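## Task

One adapter in the centrifuge rotor already holds a water blank in its centre hole. Take the sample tube from the tray (its cap has an orange dot) and set it in the centre hole of the adapter directly across from that one. Every tube must be pushed fully down, and every rotor bucket must end hanging vertically. A tube that touches the floor means failure. The bottles on the tray must still be upright in it at the end, and the tray must sit entirely on the work bench with nothing overhanging. Any number of robots may be used. Finish by releasing everything and backing away. A robot that falls or ends up tilted means failure. Anything that stays in place only because a robot is holding it does not count.

## Robot and tools

Robots: r1 and r2, identical Hello Robot Stretch 3 units. Each has a two-wheel differential base (0.33 m long, 0.34 m wide, a passive omni wheel at the rear), a lift on a mast, and a telescoping arm that extends toward the robot's RIGHT side. The base cannot move sideways, so to move the gripper forward you drive the base. Turns pivot about the midpoint of the drive wheels, 0.05 m behind the front edge. With the arm retracted and the wrist folded, a turn sweeps a radius of 0.28 m. An unfolded, level wrist reaches beyond that.

Frames: the base frame has its origin on the floor between the drive wheels, x forward, y left, z up. hand_pose is reported in this frame, at the point where closed fingertips meet. Odometry is the base frame at scene start. base_odometry counts wheel turns only, so slip shows up as travel. Heading runs -3.142 to 3.142 and is positive to the left. Each robot reports in its own frames, so relative positions between the robots come only from images, lidar_m, wrist_depth_mm and head_depth_mm.

Tool execute_actions: {"actions": [one action] or [], "cameras": list of names, or null/["all"] for all, or [] for none}. An action is keyed by "r1" and/or "r2". Each robot entry can hold:
- base: exactly one of translate_m (a relative drive from the base's current position, in metres, -1 to 1, positive forward) or rotate_rad (a relative turn on the spot, -3.2 to 3.2, positive counter-clockwise seen from above).
- joints: absolute targets by name. lift_m 0 to 1.1 (arm height); arm_m 0 to 0.52 (extension); wrist_yaw_rad -1.345 to 4.42 (0 is along the arm, positive toward the front, 3.0 is folded over the base); wrist_pitch_rad -1.57 to 0.451 (0 is level, negative tips the fingers down); wrist_roll_rad -2.911 to 2.911; gripper_m -0.089 to 0.179 (larger is wider; the real fingertip gap is 0.007 less when nearly shut and 0.025 less when wide, and 0 below 0.007); head_pan_rad -3.953 to 1.73 (-1.57 looks along the arm); head_tilt_rad -1.53 to 0.419 (negative is down).
- contact_limits: {"arm_m": effort % from 1 to 100}. The arm halts with contact_stop at about that effort.
Motions in one action start together. An omitted joint or base may still be driving toward its previous target. Any unknown key or out-of-range value rejects the whole call. A reported stop cancels the remaining calls in that reply. Actions last at most 15 s.

Other tools: wait {seconds 0-10} returns state and images. zoom_image {camera, region [x0,y0,x1,y1] pixels, at most 504x504} enlarges part of the latest full image. finished_scene {scene 1 or 2} ends the scene permanently and reports success, then gives the next task.

Results: base_status/joint_status give how each motion ended: done, off_target (still pushing), contact_stop, time_out or torque_fault. After the last three, the old target is dropped. Arm and lift go slack after contact_stop until commanded again, and a slack lift can sink under load. on_its_own lists what was not commanded, where "held at" is a target, not a position. motor_effort is a percentage with its peak in brackets. It is noisy and biased, and positive wheel effort pushes forward. base_tilt is in degrees (forward/right positive, about 4 degrees of fixed bias). lidar_m has 12 sectors of 30 degrees, 1st ahead, counter-clockwise (4th left, 7th behind, 10th right). Its plane is 0.17 m up and it misses clear objects. wrist_depth_mm and head_depth_mm are 7x7 grids of median depth (head grid is sideways).

Gripping: command gripper_m below the object's width. To release, open at least 0.02 above the contact value. Neither the reading nor "done" confirms a grasp.

Avoid: fold or unfold the wrist only with lift_m 0.32-0.95, wrist_pitch_rad -0.4 and roll near 0. Once folded, the lift may go down to 0.25. With yaw below -0.4, keep pitch at -0.5 or lower. Pushing an unyielding object with the gripper above about 0.45 m can tip the robot, and so can driving while gripping something fixed. If the robot leans, pull the gripper free, reverse in small steps and lower the lift to about 0.2. Robots pressing hard against each other fail the run. Once bases touch, do not drive further. Travel differs by up to 2.5 cm per metre between robots. Wrist servos cut out for 10 s after sustained strain. Never let tubes reach the floor. Avoid drops and slams. Fast driving (0.30 m/s) needs lift below 0.30, arm below 0.03 and yaw above 2.54. Finish with grippers open and robots clear.

Each tool is called as name([rows], argument=value, ...), one row to a line, values as JSON.

## Session

execute_actions(actions=[])

Scene clock: 0.00 s.
r1.base_odometry: x=+0.000 y=+0.000 heading=+0.000 (m, m, rad; r1's odometry frame)
r1.turned_by_wheels: +0.000 (rad since the last result)
r1.turned_by_imu: +0.000 (rad since the last result)
r1.base_tilt: forward=+0.5 right=+0.2 (deg)
r1.lidar_m: 1.05 2.00 5.47 1.93 1.11 0.95 0.95 1.10 1.90 3.27 3.78 1.05
r1.head_depth_mm: 1896 2879 3513 1492 1506 1373 974 / 1892 2884 3634 1544 1545 1364 992 / 1901 2837 3709 3810 3780 3303 1225 / 1882 2801 3907 3813 3872 1737 2105 / 1854 2778 3990 3950 3848 1400 1117 / 1849 2772 - - - 1416 1842 / 1847 2773 - - - 1425 1960
r1.base_status: not commanded
r1.joint_positions: lift_m=+0.547 arm_m=-0.003 wrist_yaw_rad=+2.890 wrist_pitch_rad=-0.447 wrist_roll_rad=+0.003 gripper_m=+0.037 head_pan_rad=+0.008 head_tilt_rad=-0.021
r1.joint_status: not commanded
r1.motor_effort: left_wheel=+0 right_wheel=+0 lift_m=+28 arm_m=+0 wrist_yaw_rad=+0 wrist_pitch_rad=+4 wrist_roll_rad=+0 gripper_m=+1 head_pan_rad=-1 head_tilt_rad=+2 (%)
r1.hand_pose: x=+0.0337 y=+0.0715 z=+0.5529 quat_wxyz=(+0.242, +0.704, +0.069, +0.664) (m; r1's base frame)
r1.wrist_depth_mm: - - - - - - - / - - - - - - - / - - - - - - - / - - - - - - - / 923 975 - - 957 954 988 / 793 - - 831 811 812 846 / 676 670 679 688 696 696 693
r2.base_odometry: x=+0.000 y=+0.000 heading=+0.000 (m, m, rad; r2's odometry frame)
r2.turned_by_wheels: +0.000 (rad since the last result)
r2.turned_by_imu: +0.000 (rad since the last result)
r2.base_tilt: forward=-1.7 right=-1.4 (deg)
r2.lidar_m: 0.79 0.79 0.92 1.60 3.13 3.65 3.91 1.33 1.45 2.66 1.57 0.91
r2.head_depth_mm: 868 862 854 843 836 829 825 / 841 835 828 818 811 806 796 / 814 808 801 794 787 778 774 / 791 785 777 769 765 756 753 / 769 761 753 750 746 737 730 / 745 741 733 728 722 717 710 / 725 720 714 706 702 696 692
r2.base_status: not commanded
r2.joint_positions: lift_m=+0.590 arm_m=+0.002 wrist_yaw_rad=+2.971 wrist_pitch_rad=-0.637 wrist_roll_rad=+0.003 gripper_m=+0.037 head_pan_rad=+0.017 head_tilt_rad=+0.008
r2.joint_status: not commanded
r2.motor_effort: left_wheel=+0 right_wheel=+0 lift_m=+27 arm_m=-1 wrist_yaw_rad=+0 wrist_pitch_rad=+3 wrist_roll_rad=+0 gripper_m=+0 head_pan_rad=+1 head_tilt_rad=+2 (%)
r2.hand_pose: x=+0.0113 y=+0.0417 z=+0.5568 quat_wxyz=(+0.278, +0.689, +0.163, +0.649) (m; r2's base frame)
r2.wrist_depth_mm: - - - - - 901 717 / - - - - - 932 732 / - - - - - - 773 / - - 948 957 929 906 798 / 879 849 - 833 842 812 780 / 780 766 756 746 - 739 707 / 698 677 - 705 652 655 635
pictures: r1_head_camera (sideways: a quarter turn clockwise sets it upright), r1_nav_camera (sideways: a quarter turn counterclockwise sets it upright), r1_wrist_camera, r2_head_camera (sideways: a quarter turn clockwise sets it upright), r2_nav_camera (sideways: a quarter turn counterclockwise sets it upright), r2_wrist_camera
Images, in order (width x height): r1_head_camera 896x504, r1_nav_camera 672x504, r1_wrist_camera 644x364, r2_head_camera 896x504, r2_nav_camera 672x504, r2_wrist_camera 644x364.

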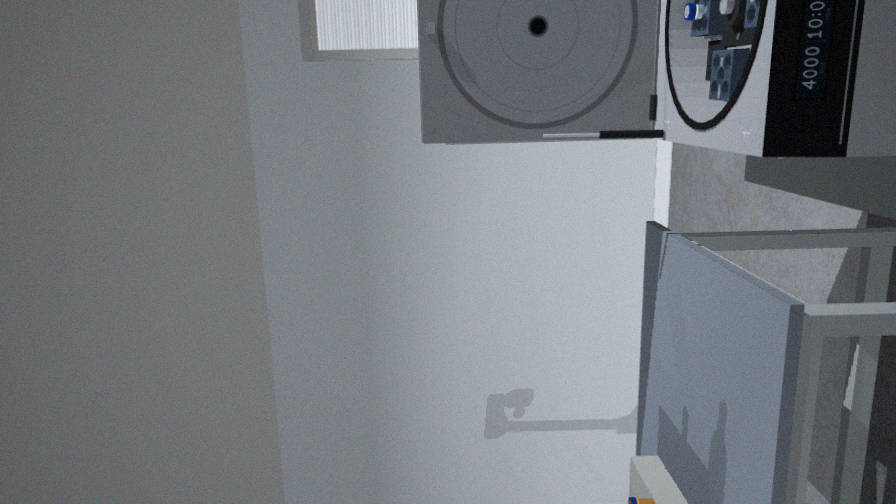

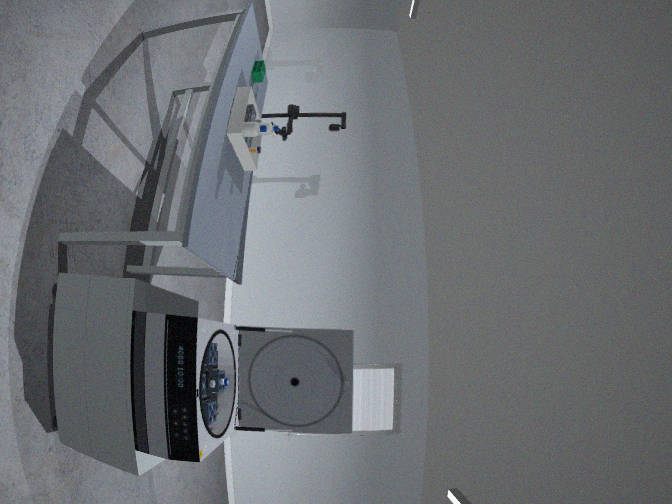

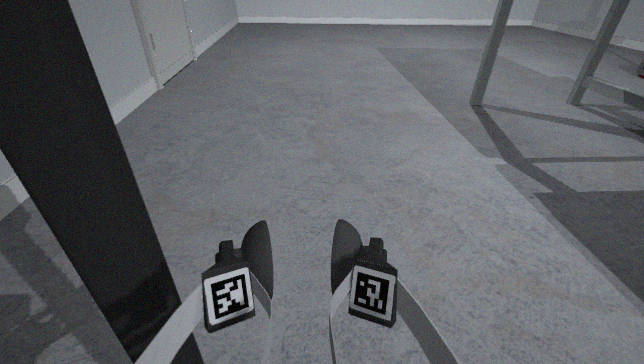

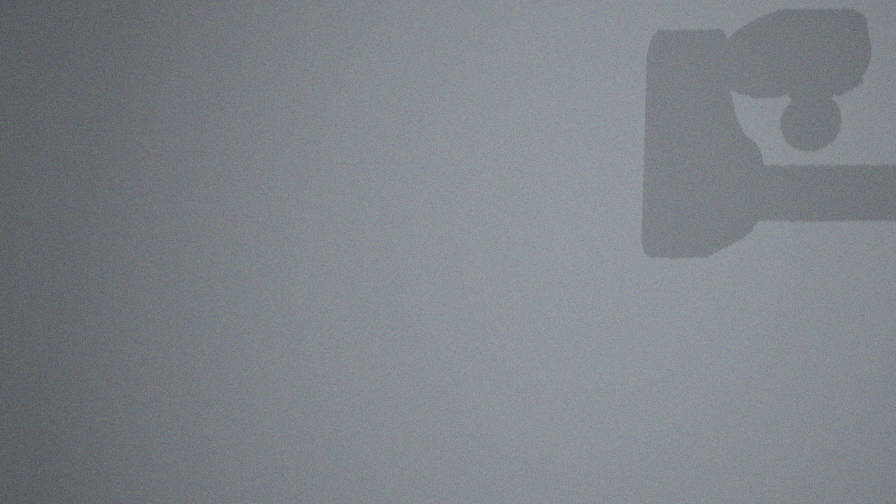

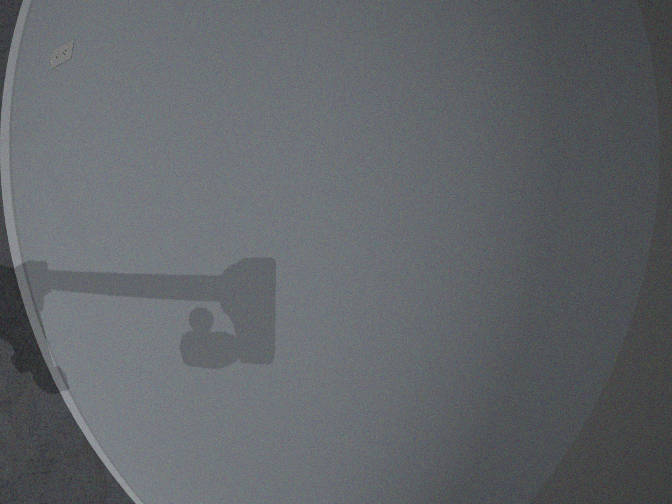

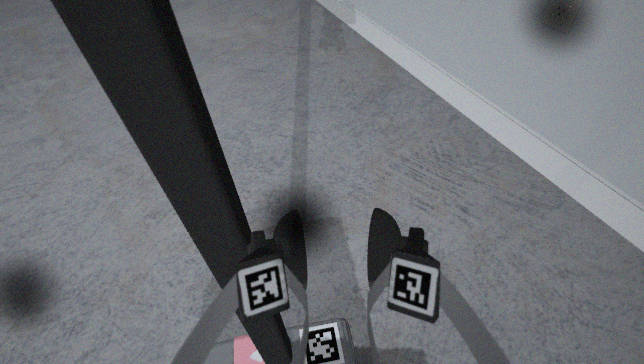

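execute_actions([
  {"r1":{"joints":{"head_pan_rad":0.45,"head_tilt_rad":-0.35}}},
], cameras=["r1_head_camera"])

execute_actions([
  {"r1":{"joints":{"head_pan_rad":-0.35,"head_tilt_rad":-0.45}}},
], cameras=["r1_head_camera"])

Scene clock: 4.07 s.
r1.base_odometry: x=+0.000 y=+0.000 heading=+0.000 (m, m, rad; r1's odometry frame)
r1.turned_by_wheels: +0.000 (rad since the last result)
r1.turned_by_imu: -0.001 (rad since the last result)
r1.base_tilt: forward=+0.6 right=+0.3 (deg)
r1.lidar_m: 1.05 2.00 5.50 1.93 1.11 0.95 0.95 1.10 1.89 3.27 3.78 1.05
r1.head_depth_mm: 3414 3529 3765 1672 1250 1780 1428 / 3622 3875 - 1672 2026 1785 1430 / 3834 - - 1685 2207 1856 1472 / - - - 1611 2422 1875 1464 / - - - 1707 2583 1867 1474 / - - - 2047 2579 1870 1479 / - - - 2075 2348 1870 1479
r1.base_status: not commanded
r1.joint_positions: lift_m=+0.547 arm_m=-0.003 wrist_yaw_rad=+2.890 wrist_pitch_rad=-0.447 wrist_roll_rad=+0.003 gripper_m=+0.037 head_pan_rad=+0.443 head_tilt_rad=-0.345
r1.joint_status: all done
r1.motor_effort: left_wheel=+0(0) right_wheel=+0(0) lift_m=+27(27) arm_m=+0(1) wrist_yaw_rad=+1(0) wrist_pitch_rad=+3(4) wrist_roll_rad=+0(0) gripper_m=+1(0) head_pan_rad=+3(28) head_tilt_rad=-2(16) (%)
r1.hand_pose: x=+0.0337 y=+0.0715 z=+0.5529 quat_wxyz=(+0.242, +0.704, +0.069, +0.664) (m; r1's base frame)
r1.wrist_depth_mm: - - - - - - - / - - - - - - - / - - - - - - - / - - - - - - - / 960 975 - - 981 996 - / 816 - - 801 819 814 841 / 689 679 681 697 679 711 704
r2.base_odometry: x=+0.000 y=+0.000 heading=+0.000 (m, m, rad; r2's odometry frame)
r2.turned_by_wheels: +0.000 (rad since the last result)
r2.turned_by_imu: +0.001 (rad since the last result)
r2.base_tilt: forward=-1.7 right=-1.3 (deg)
r2.lidar_m: 0.79 0.79 0.92 1.60 3.13 3.65 3.92 1.33 1.45 2.67 1.57 0.91
r2.head_depth_mm: 871 861 852 843 837 828 823 / 842 836 828 819 815 804 797 / 814 805 800 790 785 780 771 / 789 783 775 771 765 757 751 / 768 757 755 750 745 737 730 / 745 737 734 726 720 716 709 / 724 721 712 707 701 695 688
r2.base_status: not commanded
r2.joint_positions: lift_m=+0.590 arm_m=+0.002 wrist_yaw_rad=+2.971 wrist_pitch_rad=-0.637 wrist_roll_rad=+0.003 gripper_m=+0.037 head_pan_rad=+0.017 head_tilt_rad=+0.008
r2.joint_status: not commanded
r2.motor_effort: left_wheel=+0(0) right_wheel=+0(0) lift_m=+26(27) arm_m=-1(1) wrist_yaw_rad=+0(1) wrist_pitch_rad=+4(4) wrist_roll_rad=+0(0) gripper_m=+0(1) head_pan_rad=+1(1) head_tilt_rad=+3(2) (%)
r2.hand_pose: x=+0.0113 y=+0.0417 z=+0.5568 quat_wxyz=(+0.278, +0.689, +0.163, +0.649) (m; r2's base frame)
r2.wrist_depth_mm: - - - - - 882 703 / - - - - - 934 730 / - - - - - - 779 / - - 979 946 914 914 797 / 856 863 - 829 847 787 774 / 780 761 756 739 - 725 705 / 706 686 - 687 655 648 644
pictures: r1_head_camera (sideways: a quarter turn clockwise sets it upright)
camera_calibration (this result's frames):
r1_head_camera: T_world_to_cam=[[-0.314922, -0.141619, -0.938493, 1.24674], [-0.403136, 0.915136, -0.00281737, -0.000950521], [0.859247, 0.377453, -0.345288, 0.404111], [0, 0, 0, 1]] pos_world=[0.0450112, 0.0248988, 1.30959]
Images, in order (width x height): r1_head_camera 896x504.

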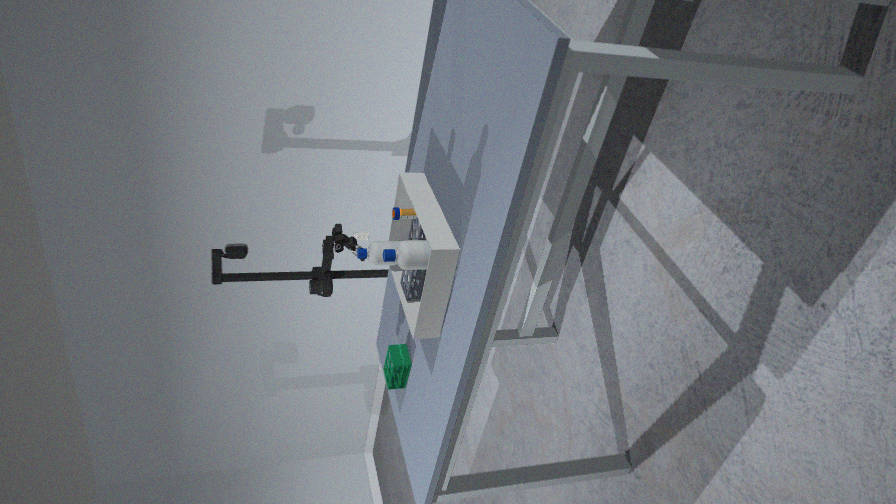

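Scene clock: 5.07 s.
r1.base_odometry: x=+0.000 y=+0.000 heading=+0.000 (m, m, rad; r1's odometry frame)
r1.turned_by_wheels: +0.000 (rad since the last result)
r1.turned_by_imu: +0.000 (rad since the last result)
r1.base_tilt: forward=+0.5 right=+0.3 (deg)
r1.lidar_m: 1.05 2.00 5.48 1.93 1.11 0.95 0.95 1.10 1.90 3.28 3.78 1.05
r1.head_depth_mm: 3403 3711 3979 3125 2070 1617 1346 / 3341 3638 3949 2815 1287 1392 1363 / 3263 1496 1608 1196 1243 1370 1358 / 3232 1468 1597 1194 1205 1341 1361 / 3219 1444 1578 1202 1196 1320 1364 / 3212 3332 3699 1725 1220 1294 1367 / 3154 3408 3650 2671 2020 1679 1365
r1.base_status: not commanded
r1.joint_positions: lift_m=+0.547 arm_m=-0.003 wrist_yaw_rad=+2.890 wrist_pitch_rad=-0.447 wrist_roll_rad=+0.003 gripper_m=+0.037 head_pan_rad=-0.343 head_tilt_rad=-0.444
r1.joint_status: all done
r1.motor_effort: left_wheel=+0(0) right_wheel=+0(0) lift_m=+28(27) arm_m=+0(1) wrist_yaw_rad=+0(0) wrist_pitch_rad=+4(4) wrist_roll_rad=+0(1) gripper_m=+0(1) head_pan_rad=-4(39) head_tilt_rad=-3(7) (%)
r1.hand_pose: x=+0.0337 y=+0.0715 z=+0.5529 quat_wxyz=(+0.242, +0.704, +0.069, +0.664) (m; r1's base frame)
r1.wrist_depth_mm: - - - - - - - / - - - - - - - / - - - - - - - / - - - - - - - / 948 957 - - 986 992 978 / 795 - - 813 845 801 827 / 683 654 687 688 693 720 705
r2.base_odometry: x=+0.000 y=+0.000 heading=+0.000 (m, m, rad; r2's odometry frame)
r2.turned_by_wheels: +0.000 (rad since the last result)
r2.turned_by_imu: +0.000 (rad since the last result)
r2.base_tilt: forward=-1.7 right=-1.4 (deg)
r2.lidar_m: 0.79 0.79 0.92 1.60 3.12 3.63 3.92 1.33 1.44 2.68 1.57 0.91
r2.head_depth_mm: 872 862 853 845 835 831 822 / 845 834 826 821 809 805 798 / 816 809 803 794 788 780 774 / 792 784 779 770 763 755 749 / 766 762 754 749 741 736 728 / 746 740 733 727 721 715 712 / 725 718 711 707 702 697 691
r2.base_status: not commanded
r2.joint_positions: lift_m=+0.590 arm_m=+0.002 wrist_yaw_rad=+2.971 wrist_pitch_rad=-0.637 wrist_roll_rad=+0.003 gripper_m=+0.037 head_pan_rad=+0.017 head_tilt_rad=+0.008
r2.joint_status: not commanded
r2.motor_effort: left_wheel=+0(0) right_wheel=+0(0) lift_m=+26(26) arm_m=-1(1) wrist_yaw_rad=-1(0) wrist_pitch_rad=+4(4) wrist_roll_rad=+1(1) gripper_m=+0(0) head_pan_rad=+0(1) head_tilt_rad=+1(2) (%)
r2.hand_pose: x=+0.0113 y=+0.0417 z=+0.5568 quat_wxyz=(+0.278, +0.689, +0.163, +0.649) (m; r2's base frame)
r2.wrist_depth_mm: - - - - - 913 698 / - - - - - 939 726 / - - - - - - 779 / - - 945 950 908 942 807 / 882 838 - 820 826 820 792 / 773 764 754 750 - 723 726 / 701 699 - 698 662 654 657
pictures: r1_head_camera (sideways: a quarter turn clockwise sets it upright)
camera_calibration (this result's frames):
r1_head_camera: T_world_to_cam=[[-0.408428, 0.153141, -0.899852, 1.19689], [0.361774, 0.932249, -0.00554858, -0.00206129], [0.838037, -0.327809, -0.43616, 0.522496], [0, 0, 0, 1]] pos_world=[0.0517182, -0.0100924, 1.3049]
Images, in order (width x height): r1_head_camera 896x504.

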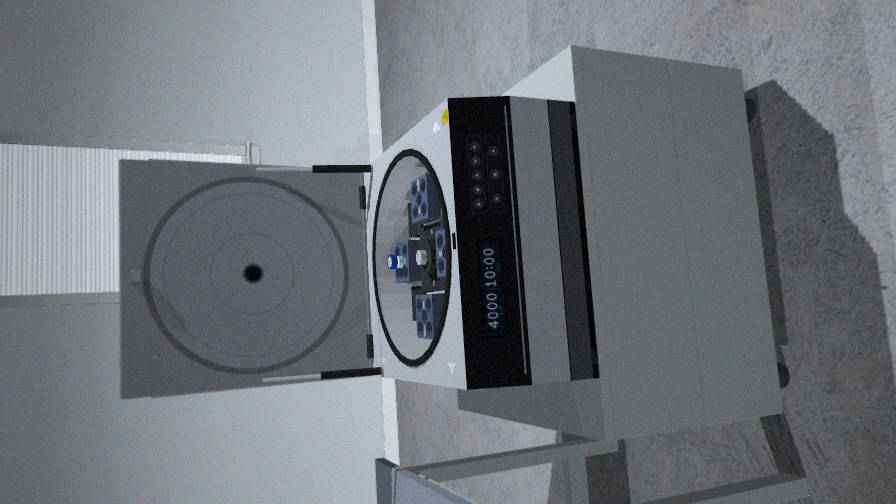

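execute_actions([
  {"r1":{"base":{"rotate_rad":0.45},"joints":{"lift_m":0.28}}},
], cameras=[])

execute_actions([
  {"r1":{"base":{"translate_m":0.91}}},
], cameras=[])

execute_actions([
  {"r1":{"base":{"rotate_rad":0.89},"joints":{"head_pan_rad":-1.3,"head_tilt_rad":-0.7}}},
], cameras=["r1_nav_camera"])

execute_actions([
  {"r1":{"base":{"translate_m":0.25},"joints":{"lift_m":0.92,"wrist_pitch_rad":-0.4}}},
], cameras=["r1_head_camera","r1_nav_camera"])

Scene clock: 22.93 s.
r1.base_odometry: x=+0.000 y=+0.000 heading=+0.450 (m, m, rad; r1's odometry frame)
r1.turned_by_wheels: +0.450 (rad since the last result)
r1.turned_by_imu: +0.453 (rad since the last result)
r1.base_tilt: forward=+0.5 right=+0.2 (deg)
r1.lidar_m: 1.92 2.10 2.22 1.16 0.96 0.95 1.06 1.69 3.26 3.64 1.06 1.05
r1.head_depth_mm: 3123 1402 1516 1286 1128 1234 1328 / 3239 3455 3751 1527 1181 1286 1353 / 3310 3513 3840 2826 1931 1391 1363 / 3460 3696 3930 1396 2006 1574 1354 / 3437 3852 - 1404 2176 1684 1361 / 3644 3883 - 1496 2176 1683 1364 / 3753 - 3267 1499 2191 1694 1371
r1.base_status: done
r1.joint_positions: lift_m=+0.280 arm_m=-0.003 wrist_yaw_rad=+2.890 wrist_pitch_rad=-0.447 wrist_roll_rad=+0.003 gripper_m=+0.037 head_pan_rad=-0.343 head_tilt_rad=-0.445
r1.joint_status: all done
r1.motor_effort: left_wheel=-3(6) right_wheel=+3(7) lift_m=+24(25) arm_m=-1(1) wrist_yaw_rad=+0(0) wrist_pitch_rad=+4(4) wrist_roll_rad=+0(0) gripper_m=+0(0) head_pan_rad=-3(3) head_tilt_rad=-2(2) (%)
r1.hand_pose: x=+0.0337 y=+0.0714 z=+0.2863 quat_wxyz=(+0.243, +0.704, +0.069, +0.664) (m; r1's base frame)
r1.wrist_depth_mm: - - - - - - - / - - - - - - - / - 958 967 971 973 - - / - 712 723 740 755 740 744 / 574 583 603 602 593 595 604 / 485 - - 492 494 503 496 / 436 - - 426 425 427 431
r2.base_odometry: x=+0.000 y=+0.000 heading=+0.000 (m, m, rad; r2's odometry frame)
r2.turned_by_wheels: +0.000 (rad since the last result)
r2.turned_by_imu: +0.001 (rad since the last result)
r2.base_tilt: forward=-1.8 right=-1.3 (deg)
r2.lidar_m: 0.79 0.79 0.92 1.60 3.13 3.63 3.92 1.33 1.44 2.66 1.57 0.91
r2.head_depth_mm: 872 862 854 841 837 830 822 / 842 835 826 821 809 801 796 / 818 805 801 795 788 780 773 / 792 784 777 769 764 756 752 / 767 761 755 747 741 735 730 / 746 740 735 727 722 715 710 / 724 721 713 708 703 696 688
r2.base_status: not commanded
r2.joint_positions: lift_m=+0.590 arm_m=+0.002 wrist_yaw_rad=+2.971 wrist_pitch_rad=-0.637 wrist_roll_rad=+0.003 gripper_m=+0.037 head_pan_rad=+0.017 head_tilt_rad=+0.008
r2.joint_status: not commanded
r2.motor_effort: left_wheel=+1(0) right_wheel=+1(0) lift_m=+27(27) arm_m=-1(1) wrist_yaw_rad=+0(1) wrist_pitch_rad=+3(4) wrist_roll_rad=+0(0) gripper_m=+0(1) head_pan_rad=+0(1) head_tilt_rad=+0(2) (%)
r2.hand_pose: x=+0.0113 y=+0.0417 z=+0.5568 quat_wxyz=(+0.278, +0.689, +0.163, +0.649) (m; r2's base frame)
r2.wrist_depth_mm: - - - - - 890 687 / - - - - - 949 738 / - - - - - - 759 / - - 956 950 933 909 793 / 880 851 - 836 837 805 758 / 779 769 756 747 - 722 711 / 705 673 - 686 669 649 648
pictures: none
No camera images: the call's "cameras" was empty. Leave "cameras" out to get every camera's image.

Scene clock: 27.73 s.
r1.base_odometry: x=+0.819 y=+0.396 heading=+0.450 (m, m, rad; r1's odometry frame)
r1.turned_by_wheels: +0.000 (rad since the last result)
r1.turned_by_imu: +0.002 (rad since the last result)
r1.base_tilt: forward=+0.5 right=+0.2 (deg)
r1.lidar_m: 1.16 1.27 3.83 2.00 1.65 1.64 1.84 2.92 0.83 0.51 0.43 1.04
r1.head_depth_mm: 2565 2765 2941 3044 901 690 560 / 2588 2812 3036 3090 902 690 561 / 2710 2902 3157 3134 902 692 563 / 2770 3042 3231 3139 901 694 563 / 2879 3049 3383 3177 868 694 579 / 2986 3255 3524 1308 738 695 598 / 3084 3342 3558 1171 867 698 1266
r1.base_status: done
r1.joint_positions: lift_m=+0.280 arm_m=-0.003 wrist_yaw_rad=+2.890 wrist_pitch_rad=-0.448 wrist_roll_rad=+0.003 gripper_m=+0.037 head_pan_rad=-0.343 head_tilt_rad=-0.446
r1.joint_status: not commanded
r1.motor_effort: left_wheel=-2(8) right_wheel=+3(11) lift_m=+24(24) arm_m=+0(2) wrist_yaw_rad=+1(1) wrist_pitch_rad=+4(4) wrist_roll_rad=+0(0) gripper_m=+1(1) head_pan_rad=-3(3) head_tilt_rad=-1(1) (%)
r1.hand_pose: x=+0.0337 y=+0.0714 z=+0.2862 quat_wxyz=(+0.243, +0.704, +0.069, +0.664) (m; r1's base frame)
r1.wrist_depth_mm: - - - - - - - / - - - - - - - / - 938 984 967 1000 - - / - 735 742 721 746 733 758 / 561 579 609 615 585 600 607 / 476 - - 489 489 493 504 / 431 - - 417 425 425 427
r2.base_odometry: x=+0.000 y=+0.000 heading=+0.000 (m, m, rad; r2's odometry frame)
r2.turned_by_wheels: +0.000 (rad since the last result)
r2.turned_by_imu: +0.001 (rad since the last result)
r2.base_tilt: forward=-1.7 right=-1.3 (deg)
r2.lidar_m: 0.79 0.79 0.92 1.60 3.13 3.63 3.89 1.33 1.44 2.66 1.57 0.91
r2.head_depth_mm: 875 862 856 841 840 832 823 / 838 834 825 819 812 805 795 / 812 810 800 791 787 780 774 / 789 784 778 770 763 755 748 / 764 761 754 748 741 734 726 / 747 740 733 728 719 716 708 / 722 719 713 708 703 698 689
r2.base_status: not commanded
r2.joint_positions: lift_m=+0.590 arm_m=+0.002 wrist_yaw_rad=+2.971 wrist_pitch_rad=-0.637 wrist_roll_rad=+0.003 gripper_m=+0.037 head_pan_rad=+0.017 head_tilt_rad=+0.008
r2.joint_status: not commanded
r2.motor_effort: left_wheel=+0(0) right_wheel=+0(0) lift_m=+26(27) arm_m=-1(1) wrist_yaw_rad=+1(0) wrist_pitch_rad=+4(4) wrist_roll_rad=+0(0) gripper_m=+0(0) head_pan_rad=+1(0) head_tilt_rad=+1(2) (%)
r2.hand_pose: x=+0.0113 y=+0.0417 z=+0.5568 quat_wxyz=(+0.278, +0.689, +0.163, +0.649) (m; r2's base frame)
r2.wrist_depth_mm: - - - - - 916 686 / - - - - - 941 754 / - - - - - - 761 / - - 982 926 929 902 797 / 870 860 - 812 850 788 774 / 780 747 759 733 - 732 725 / 696 690 - 684 670 642 649
pictures: none
No camera images: the call's "cameras" was empty. Leave "cameras" out to get every camera's image.

Scene clock: 29.53 s.
r1.base_odometry: x=+0.819 y=+0.396 heading=+1.340 (m, m, rad; r1's odometry frame)
r1.turned_by_wheels: +0.890 (rad since the last result)
r1.turned_by_imu: +0.896 (rad since the last result)
r1.base_tilt: forward=+0.6 right=+0.2 (deg)
r1.lidar_m: 4.89 2.23 1.69 1.65 1.72 2.40 3.86 0.51 0.43 1.04 1.09 1.27
r1.head_depth_mm: 2562 2833 2749 845 675 574 1161 / 2617 2914 1122 842 674 590 1186 / 2684 2972 1125 843 675 606 1185 / 2767 3062 1124 841 674 1280 1185 / 2839 3156 1052 848 676 1316 1175 / 2911 3307 1054 788 676 1346 1185 / 2975 3381 994 761 674 1385 1188
r1.base_status: done
r1.joint_positions: lift_m=+0.280 arm_m=-0.003 wrist_yaw_rad=+2.890 wrist_pitch_rad=-0.448 wrist_roll_rad=+0.003 gripper_m=+0.037 head_pan_rad=-1.293 head_tilt_rad=-0.692
r1.joint_status: all done
r1.motor_effort: left_wheel=-2(9) right_wheel=+3(10) lift_m=+24(25) arm_m=-1(1) wrist_yaw_rad=+0(0) wrist_pitch_rad=+4(4) wrist_roll_rad=+0(0) gripper_m=+1(0) head_pan_rad=-3(36) head_tilt_rad=-2(13) (%)
r1.hand_pose: x=+0.0337 y=+0.0714 z=+0.2862 quat_wxyz=(+0.243, +0.704, +0.069, +0.664) (m; r1's base frame)
r1.wrist_depth_mm: - - - - - - - / - - - - - - - / - 951 976 947 - - - / - 722 736 727 744 738 751 / 568 589 614 596 597 607 609 / 484 - - 490 495 494 512 / 437 - - 419 420 426 428
r2.base_odometry: x=+0.000 y=+0.000 heading=+0.000 (m, m, rad; r2's odometry frame)
r2.turned_by_wheels: +0.000 (rad since the last result)
r2.turned_by_imu: +0.000 (rad since the last result)
r2.base_tilt: forward=-1.7 right=-1.3 (deg)
r2.lidar_m: 0.79 0.79 0.92 1.60 3.10 3.64 3.91 1.33 1.45 2.66 1.57 0.91
r2.head_depth_mm: 871 861 856 846 836 828 823 / 845 836 830 815 810 804 798 / 817 811 802 790 789 779 776 / 789 782 777 767 762 756 751 / 763 763 753 749 743 737 727 / 745 740 733 730 721 715 711 / 726 720 715 707 701 697 691
r2.base_status: not commanded
r2.joint_positions: lift_m=+0.590 arm_m=+0.002 wrist_yaw_rad=+2.971 wrist_pitch_rad=-0.637 wrist_roll_rad=+0.003 gripper_m=+0.037 head_pan_rad=+0.017 head_tilt_rad=+0.008
r2.joint_status: not commanded
r2.motor_effort: left_wheel=+0(1) right_wheel=+0(0) lift_m=+26(27) arm_m=-1(1) wrist_yaw_rad=+0(2) wrist_pitch_rad=+3(4) wrist_roll_rad=+0(0) gripper_m=+0(0) head_pan_rad=+1(1) head_tilt_rad=+3(2) (%)
r2.hand_pose: x=+0.0113 y=+0.0417 z=+0.5568 quat_wxyz=(+0.278, +0.689, +0.163, +0.649) (m; r2's base frame)
r2.wrist_depth_mm: - - - - - 890 711 / - - - - - 928 728 / - - - - - - 765 / - - 961 948 937 919 806 / 876 848 - 831 839 798 774 / 763 762 744 733 - 725 707 / 691 696 - 696 668 651 643
pictures: r1_nav_camera (sideways: a quarter turn counterclockwise sets it upright)
camera_calibration (this result's frames):
r1_nav_camera: T_world_to_cam=[[0.195823, -0.604635, 0.772055, -0.961916], [-0.954827, -0.297007, 0.0095802, 0.0480141], [0.223513, -0.739055, -0.635483, 0.78076], [0, 0, 0, 1]] pos_world=[0.0597005, 0.00967701, 1.23835]
Images, in order (width x height): r1_nav_camera 672x504.

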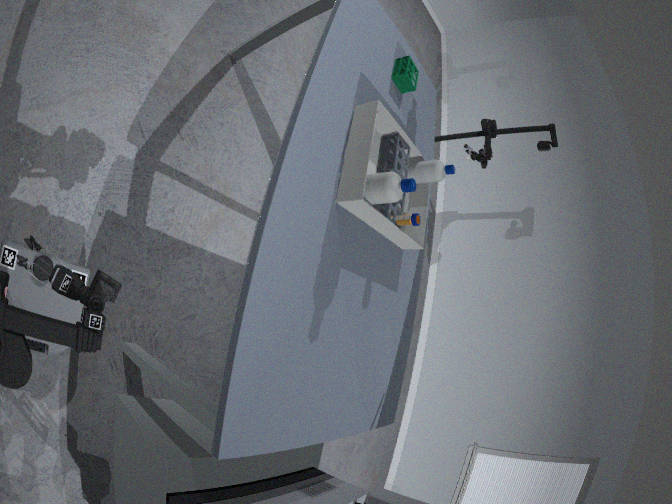

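Scene clock: 36.20 s.
r1.base_odometry: x=+0.877 y=+0.639 heading=+1.340 (m, m, rad; r1's odometry frame)
r1.turned_by_wheels: +0.000 (rad since the last result)
r1.turned_by_imu: -0.001 (rad since the last result)
r1.base_tilt: forward=+0.6 right=+0.2 (deg)
r1.lidar_m: 4.65 2.24 1.69 1.64 1.71 2.39 1.29 0.58 0.62 1.04 1.10 1.04
r1.head_depth_mm: 2552 2855 2741 844 676 - - / 2600 2953 1125 842 674 - - / 2716 3010 1028 829 694 - 1140 / 2751 3101 1028 697 675 605 1156 / 2835 3166 967 843 674 1309 1185 / 2935 3323 1131 769 674 1347 1188 / 2964 3352 1130 819 677 1378 1184
r1.base_status: done
r1.joint_positions: lift_m=+0.920 arm_m=-0.003 wrist_yaw_rad=+2.890 wrist_pitch_rad=-0.422 wrist_roll_rad=+0.003 gripper_m=+0.037 head_pan_rad=-1.293 head_tilt_rad=-0.692
r1.joint_status: all done
r1.motor_effort: left_wheel=-2(8) right_wheel=+2(10) lift_m=+31(33) arm_m=-1(1) wrist_yaw_rad=+1(0) wrist_pitch_rad=+7(8) wrist_roll_rad=+0(0) gripper_m=+0(0) head_pan_rad=-3(3) head_tilt_rad=-2(2) (%)
r1.hand_pose: x=+0.0345 y=+0.0746 z=+0.9317 quat_wxyz=(+0.234, +0.705, +0.060, +0.667) (m; r1's base frame)
r1.wrist_depth_mm: - - - - - - - / - - - - - - - / - - - - - - - / - - - - - - - / - - - - - - - / - - - - - - - / - - - - - - -
r2.base_odometry: x=+0.000 y=+0.000 heading=+0.000 (m, m, rad; r2's odometry frame)
r2.turned_by_wheels: +0.000 (rad since the last result)
r2.turned_by_imu: +0.001 (rad since the last result)
r2.base_tilt: forward=-1.7 right=-1.2 (deg)
r2.lidar_m: 0.79 0.79 0.91 1.60 3.12 3.63 3.91 1.33 1.45 2.66 1.58 0.91
r2.head_depth_mm: 872 859 855 842 835 830 822 / 842 836 826 817 809 808 803 / 815 809 801 791 785 777 771 / 790 783 775 769 763 759 749 / 766 760 755 751 743 737 728 / 745 741 733 728 721 716 711 / 722 720 711 708 701 694 689
r2.base_status: not commanded
r2.joint_positions: lift_m=+0.590 arm_m=+0.002 wrist_yaw_rad=+2.971 wrist_pitch_rad=-0.637 wrist_roll_rad=+0.003 gripper_m=+0.037 head_pan_rad=+0.017 head_tilt_rad=+0.008
r2.joint_status: not commanded
r2.motor_effort: left_wheel=+0(0) right_wheel=+0(0) lift_m=+27(27) arm_m=-1(1) wrist_yaw_rad=-1(1) wrist_pitch_rad=+4(3) wrist_roll_rad=+0(0) gripper_m=+0(0) head_pan_rad=+0(0) head_tilt_rad=+1(1) (%)
r2.hand_pose: x=+0.0113 y=+0.0417 z=+0.5568 quat_wxyz=(+0.278, +0.689, +0.163, +0.649) (m; r2's base frame)
r2.wrist_depth_mm: - - - - - 909 709 / - - - - - 956 744 / - - - - - - 784 / - - - 941 909 907 800 / 869 854 - 836 835 804 774 / 797 771 739 735 - 726 704 / 691 684 - 697 649 650 643
pictures: r1_head_camera (sideways: a quarter turn clockwise sets it upright), r1_nav_camera (sideways: a quarter turn counterclockwise sets it upright)
camera_calibration (this result's frames):
r1_head_camera: T_world_to_cam=[[-0.169626, 0.620555, -0.765597, 1.02038], [0.968237, 0.249743, -0.0120934, 0.00275711], [0.183698, -0.74333, -0.643207, 0.795865], [0, 0, 0, 1]] pos_world=[0.024214, -0.0422975, 1.29314]
r1_nav_camera: T_world_to_cam=[[0.19564, -0.604695, 0.772055, -0.961915], [-0.954917, -0.296717, 0.00958019, 0.0480147], [0.223289, -0.739123, -0.635483, 0.780762], [0, 0, 0, 1]] pos_world=[0.0597034, 0.00966076, 1.23835]
Images, in order (width x height): r1_head_camera 896x504, r1_nav_camera 672x504.

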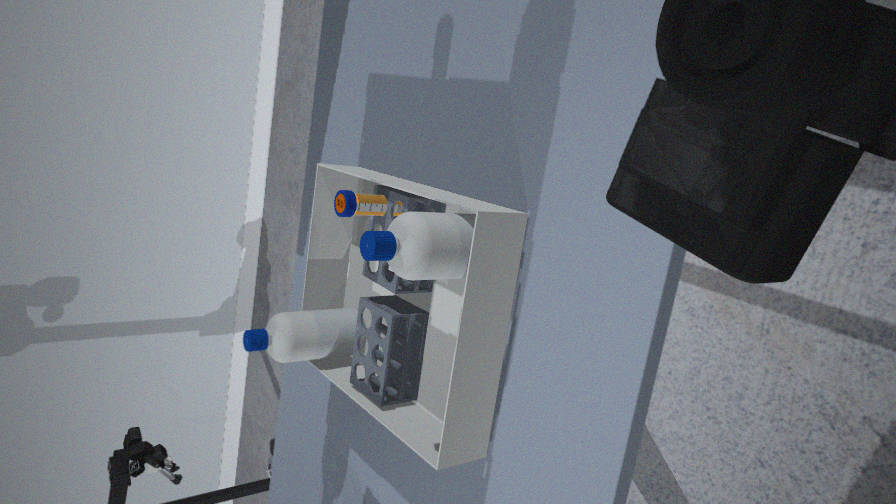

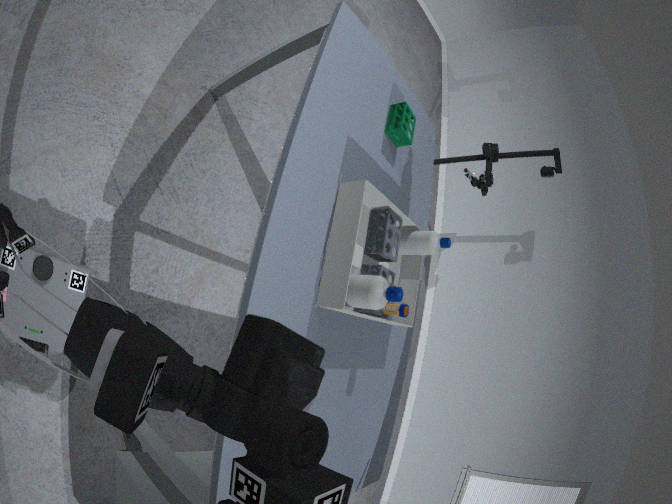

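execute_actions([
  {"r1":{"joints":{"wrist_yaw_rad":0,"lift_m":0.95}}},
], cameras=[])

execute_actions([
  {"r1":{"joints":{"lift_m":1.1,"gripper_m":0.09}}},
], cameras=[])

execute_actions([
  {"r1":{"joints":{"wrist_pitch_rad":-1.57,"arm_m":0.2,"head_pan_rad":-1.5}}},
], cameras=["r1_head_camera","r1_wrist_camera"])

Scene clock: 44.17 s.
r1.base_odometry: x=+0.877 y=+0.639 heading=+1.340 (m, m, rad; r1's odometry frame)
r1.turned_by_wheels: +0.000 (rad since the last result)
r1.turned_by_imu: -0.001 (rad since the last result)
r1.base_tilt: forward=+0.5 right=+0.3 (deg)
r1.lidar_m: 4.64 2.24 1.68 1.64 1.71 2.40 1.29 0.58 0.62 1.04 1.09 1.04
r1.head_depth_mm: 2574 2864 2743 845 - - - / 2630 2943 1125 845 - - - / 2703 3056 1026 829 676 1289 1186 / 2794 3101 1025 694 674 1282 1180 / 2866 3160 968 845 674 1324 1177 / 2895 3313 1125 769 676 1346 1186 / 3000 3371 1128 818 676 1383 1186
r1.base_status: not commanded
r1.joint_positions: lift_m=+0.950 arm_m=-0.003 wrist_yaw_rad=+0.004 wrist_pitch_rad=-0.421 wrist_roll_rad=+0.003 gripper_m=+0.037 head_pan_rad=-1.293 head_tilt_rad=-0.692
r1.joint_status: all done
r1.motor_effort: left_wheel=-2(2) right_wheel=+2(2) lift_m=+31(31) arm_m=-1(1) wrist_yaw_rad=-3(2) wrist_pitch_rad=+7(7) wrist_roll_rad=+0(0) gripper_m=+1(0) head_pan_rad=-3(3) head_tilt_rad=-2(2) (%)
r1.hand_pose: x=-0.0206 y=-0.3662 z=+0.9618 quat_wxyz=(+0.691, +0.149, -0.692, -0.147) (m; r1's base frame)
r1.wrist_depth_mm: - - - - - - - / - - - - - - 763 / 784 618 703 823 818 - 800 / 524 375 531 593 595 612 761 / 388 387 435 481 479 481 493 / 385 389 - 393 397 398 399 / 329 331 324 335 339 335 340
r2.base_odometry: x=+0.000 y=+0.000 heading=+0.000 (m, m, rad; r2's odometry frame)
r2.turned_by_wheels: +0.000 (rad since the last result)
r2.turned_by_imu: +0.001 (rad since the last result)
r2.base_tilt: forward=-1.7 right=-1.3 (deg)
r2.lidar_m: 0.79 0.79 0.92 1.60 3.11 3.65 3.93 1.33 1.44 2.67 1.57 0.91
r2.head_depth_mm: 876 860 857 844 840 830 819 / 840 830 825 817 811 802 794 / 818 809 798 793 785 780 773 / 789 785 777 768 762 757 750 / 765 761 753 748 742 735 729 / 747 737 736 725 722 718 708 / 722 722 713 707 703 696 691
r2.base_status: not commanded
r2.joint_positions: lift_m=+0.590 arm_m=+0.002 wrist_yaw_rad=+2.971 wrist_pitch_rad=-0.637 wrist_roll_rad=+0.003 gripper_m=+0.037 head_pan_rad=+0.017 head_tilt_rad=+0.008
r2.joint_status: not commanded
r2.motor_effort: left_wheel=+1(0) right_wheel=+1(1) lift_m=+26(26) arm_m=-1(1) wrist_yaw_rad=+1(0) wrist_pitch_rad=+4(4) wrist_roll_rad=+0(0) gripper_m=+0(0) head_pan_rad=+0(1) head_tilt_rad=+3(2) (%)
r2.hand_pose: x=+0.0113 y=+0.0417 z=+0.5568 quat_wxyz=(+0.278, +0.689, +0.163, +0.649) (m; r2's base frame)
r2.wrist_depth_mm: - - - - - 888 703 / - - - - - 936 724 / - - - - - - 777 / - - 949 974 928 913 817 / 869 865 - 820 830 808 773 / 783 778 732 739 - 735 700 / 696 686 - 694 655 660 647
pictures: none
No camera images: the call's "cameras" was empty. Leave "cameras" out to get every camera's image.

Scene clock: 46.37 s.
r1.base_odometry: x=+0.877 y=+0.639 heading=+1.340 (m, m, rad; r1's odometry frame)
r1.turned_by_wheels: +0.000 (rad since the last result)
r1.turned_by_imu: +0.000 (rad since the last result)
r1.base_tilt: forward=+0.5 right=+0.3 (deg)
r1.lidar_m: 4.64 2.23 1.69 1.64 1.71 2.39 1.29 0.58 0.62 1.04 1.10 1.03
r1.head_depth_mm: 2525 - 2888 - 623 590 1182 / 2645 2913 2982 815 675 606 1181 / 2693 3033 1130 828 675 1276 1180 / 2786 3078 1029 696 674 1280 1175 / 2824 3180 966 842 675 1321 1189 / 2962 3272 1133 771 677 1353 1178 / 2969 3351 1129 817 677 1375 1188
r1.base_status: not commanded
r1.joint_positions: lift_m=+1.100 arm_m=-0.003 wrist_yaw_rad=+0.004 wrist_pitch_rad=-0.421 wrist_roll_rad=+0.003 gripper_m=+0.090 head_pan_rad=-1.293 head_tilt_rad=-0.692
r1.joint_status: all done
r1.motor_effort: left_wheel=-2(2) right_wheel=+3(3) lift_m=+31(34) arm_m=-1(1) wrist_yaw_rad=-3(2) wrist_pitch_rad=+7(7) wrist_roll_rad=+0(1) gripper_m=+1(80) head_pan_rad=-3(3) head_tilt_rad=-3(2) (%)
r1.hand_pose: x=-0.0207 y=-0.3662 z=+1.1118 quat_wxyz=(+0.691, +0.149, -0.692, -0.147) (m; r1's base frame)
r1.wrist_depth_mm: - - - - - - - / - - - - - - 766 / - - - - - - 799 / 869 767 786 870 834 - 830 / 680 631 648 702 728 737 789 / 541 568 556 570 - 579 754 / 473 464 494 495 487 491 512
r2.base_odometry: x=+0.000 y=+0.000 heading=+0.000 (m, m, rad; r2's odometry frame)
r2.turned_by_wheels: +0.000 (rad since the last result)
r2.turned_by_imu: +0.000 (rad since the last result)
r2.base_tilt: forward=-1.8 right=-1.3 (deg)
r2.lidar_m: 0.79 0.79 0.92 1.60 3.12 3.65 3.93 1.34 1.45 2.67 1.57 0.91
r2.head_depth_mm: 870 861 855 842 836 828 823 / 840 835 827 819 811 808 797 / 817 807 800 794 790 779 772 / 788 782 776 770 762 755 749 / 765 759 753 747 741 736 730 / 746 739 735 730 721 715 706 / 723 717 713 709 702 696 692
r2.base_status: not commanded
r2.joint_positions: lift_m=+0.590 arm_m=+0.002 wrist_yaw_rad=+2.971 wrist_pitch_rad=-0.637 wrist_roll_rad=+0.003 gripper_m=+0.037 head_pan_rad=+0.017 head_tilt_rad=+0.008
r2.joint_status: not commanded
r2.motor_effort: left_wheel=+0(0) right_wheel=+0(0) lift_m=+27(26) arm_m=-1(1) wrist_yaw_rad=+1(0) wrist_pitch_rad=+3(3) wrist_roll_rad=+0(0) gripper_m=+0(0) head_pan_rad=+1(0) head_tilt_rad=+2(2) (%)
r2.hand_pose: x=+0.0113 y=+0.0417 z=+0.5568 quat_wxyz=(+0.278, +0.689, +0.163, +0.649) (m; r2's base frame)
r2.wrist_depth_mm: - - - - - 882 700 / - - - - - 927 725 / - - - - - - 771 / - - 961 941 935 904 787 / 846 885 - 847 852 828 770 / 779 756 733 738 - 720 714 / 699 701 - 699 664 648 641
pictures: none
No camera images: the call's "cameras" was empty. Leave "cameras" out to get every camera's image.

Scene clock: 49.10 s.
r1.base_odometry: x=+0.877 y=+0.639 heading=+1.340 (m, m, rad; r1's odometry frame)
r1.turned_by_wheels: +0.000 (rad since the last result)
r1.turned_by_imu: -0.001 (rad since the last result)
r1.base_tilt: forward=+0.5 right=+0.2 (deg)
r1.lidar_m: 4.64 2.23 1.68 1.64 1.71 2.40 1.29 0.58 0.62 1.05 1.09 1.04
r1.head_depth_mm: - 3021 1122 840 678 605 1187 / - 3082 1125 844 653 605 1176 / - - - 818 675 1283 1185 / 2718 3007 1129 844 656 1283 1188 / 2689 2985 1022 711 675 1286 1187 / 2719 3013 1025 706 676 1283 1182 / 2761 3033 918 833 675 1297 1189
r1.base_status: not commanded
r1.joint_positions: lift_m=+1.100 arm_m=+0.200 wrist_yaw_rad=+0.002 wrist_pitch_rad=-1.562 wrist_roll_rad=+0.003 gripper_m=+0.090 head_pan_rad=-1.493 head_tilt_rad=-0.692
r1.joint_status: all done
r1.motor_effort: left_wheel=-2(2) right_wheel=+3(2) lift_m=+31(31) arm_m=+4(4) wrist_yaw_rad=-1(2) wrist_pitch_rad=-3(9) wrist_roll_rad=+0(0) gripper_m=+1(0) head_pan_rad=-3(19) head_tilt_rad=-3(3) (%)
r1.hand_pose: x=-0.0217 y=-0.3229 z=+0.9821 quat_wxyz=(+0.502, +0.498, -0.502, -0.498) (m; r1's base frame)
r1.wrist_depth_mm: 343 343 349 354 357 363 364 / 347 348 358 361 365 371 378 / 354 358 360 370 373 384 384 / - - - - - - - / - - - - - - - / - - - - - - - / - - - - - - -
r2.base_odometry: x=+0.000 y=+0.000 heading=+0.000 (m, m, rad; r2's odometry frame)
r2.turned_by_wheels: +0.000 (rad since the last result)
r2.turned_by_imu: +0.001 (rad since the last result)
r2.base_tilt: forward=-1.7 right=-1.3 (deg)
r2.lidar_m: 0.79 0.79 0.92 1.60 3.11 3.65 3.92 1.33 1.45 2.67 1.57 0.91
r2.head_depth_mm: 874 862 853 846 836 831 822 / 839 836 828 818 811 807 798 / 817 809 799 793 785 780 772 / 788 784 775 771 765 756 752 / 771 760 754 750 741 736 729 / 744 740 732 728 718 716 708 / 722 721 714 708 705 697 689
r2.base_status: not commanded
r2.joint_positions: lift_m=+0.590 arm_m=+0.002 wrist_yaw_rad=+2.971 wrist_pitch_rad=-0.637 wrist_roll_rad=+0.003 gripper_m=+0.037 head_pan_rad=+0.017 head_tilt_rad=+0.008
r2.joint_status: not commanded
r2.motor_effort: left_wheel=+0(0) right_wheel=+0(0) lift_m=+27(27) arm_m=-1(1) wrist_yaw_rad=+0(1) wrist_pitch_rad=+4(4) wrist_roll_rad=+0(0) gripper_m=+0(0) head_pan_rad=+1(1) head_tilt_rad=+2(1) (%)
r2.hand_pose: x=+0.0113 y=+0.0417 z=+0.5568 quat_wxyz=(+0.278, +0.689, +0.163, +0.649) (m; r2's base frame)
r2.wrist_depth_mm: - - - - - 897 703 / - - - - - 948 750 / - - - - - - 777 / - - 985 951 907 908 805 / 899 861 - 834 837 823 782 / 773 774 749 751 - 729 715 / 704 686 - 692 662 656 644
pictures: r1_head_camera (sideways: a quarter turn clockwise sets it upright), r1_wrist_camera
camera_calibration (this result's frames):
r1_head_camera: T_world_to_cam=[[-0.0429783, 0.641884, -0.765597, 1.0196], [0.998551, 0.0524352, -0.0120934, 0.0025722], [0.0323816, -0.765007, -0.643207, 0.796789], [0, 0, 0, 1]] pos_world=[0.015451, -0.0450528, 1.29314]
r1_wrist_camera: T_world_to_cam=[[-0.999185, 0.00393494, 0.0401712, -0.0705463], [0.00903681, 0.991781, 0.127625, 0.234912], [-0.0393389, 0.127884, -0.991009, 1.17472], [0, 0, 0, 1]] pos_world=[-0.0263996, -0.382931, 1.13701]
Images, in order (width x height): r1_head_camera 896x504, r1_wrist_camera 644x364.

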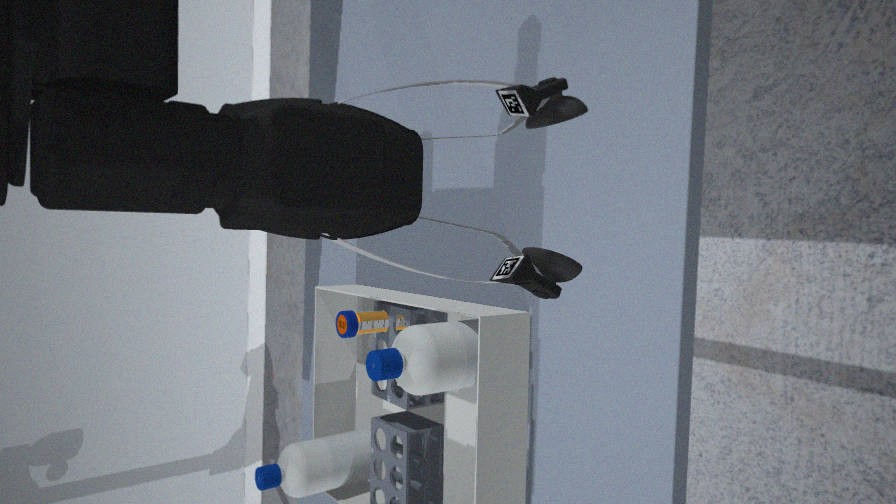

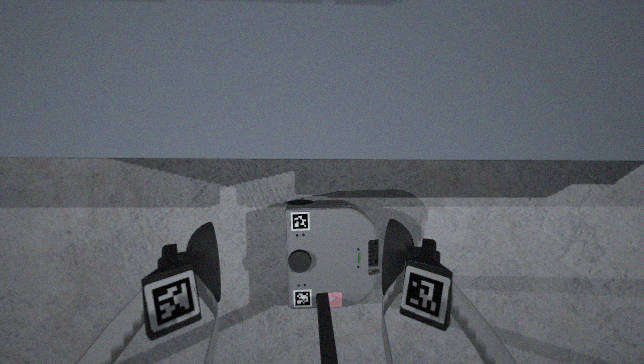

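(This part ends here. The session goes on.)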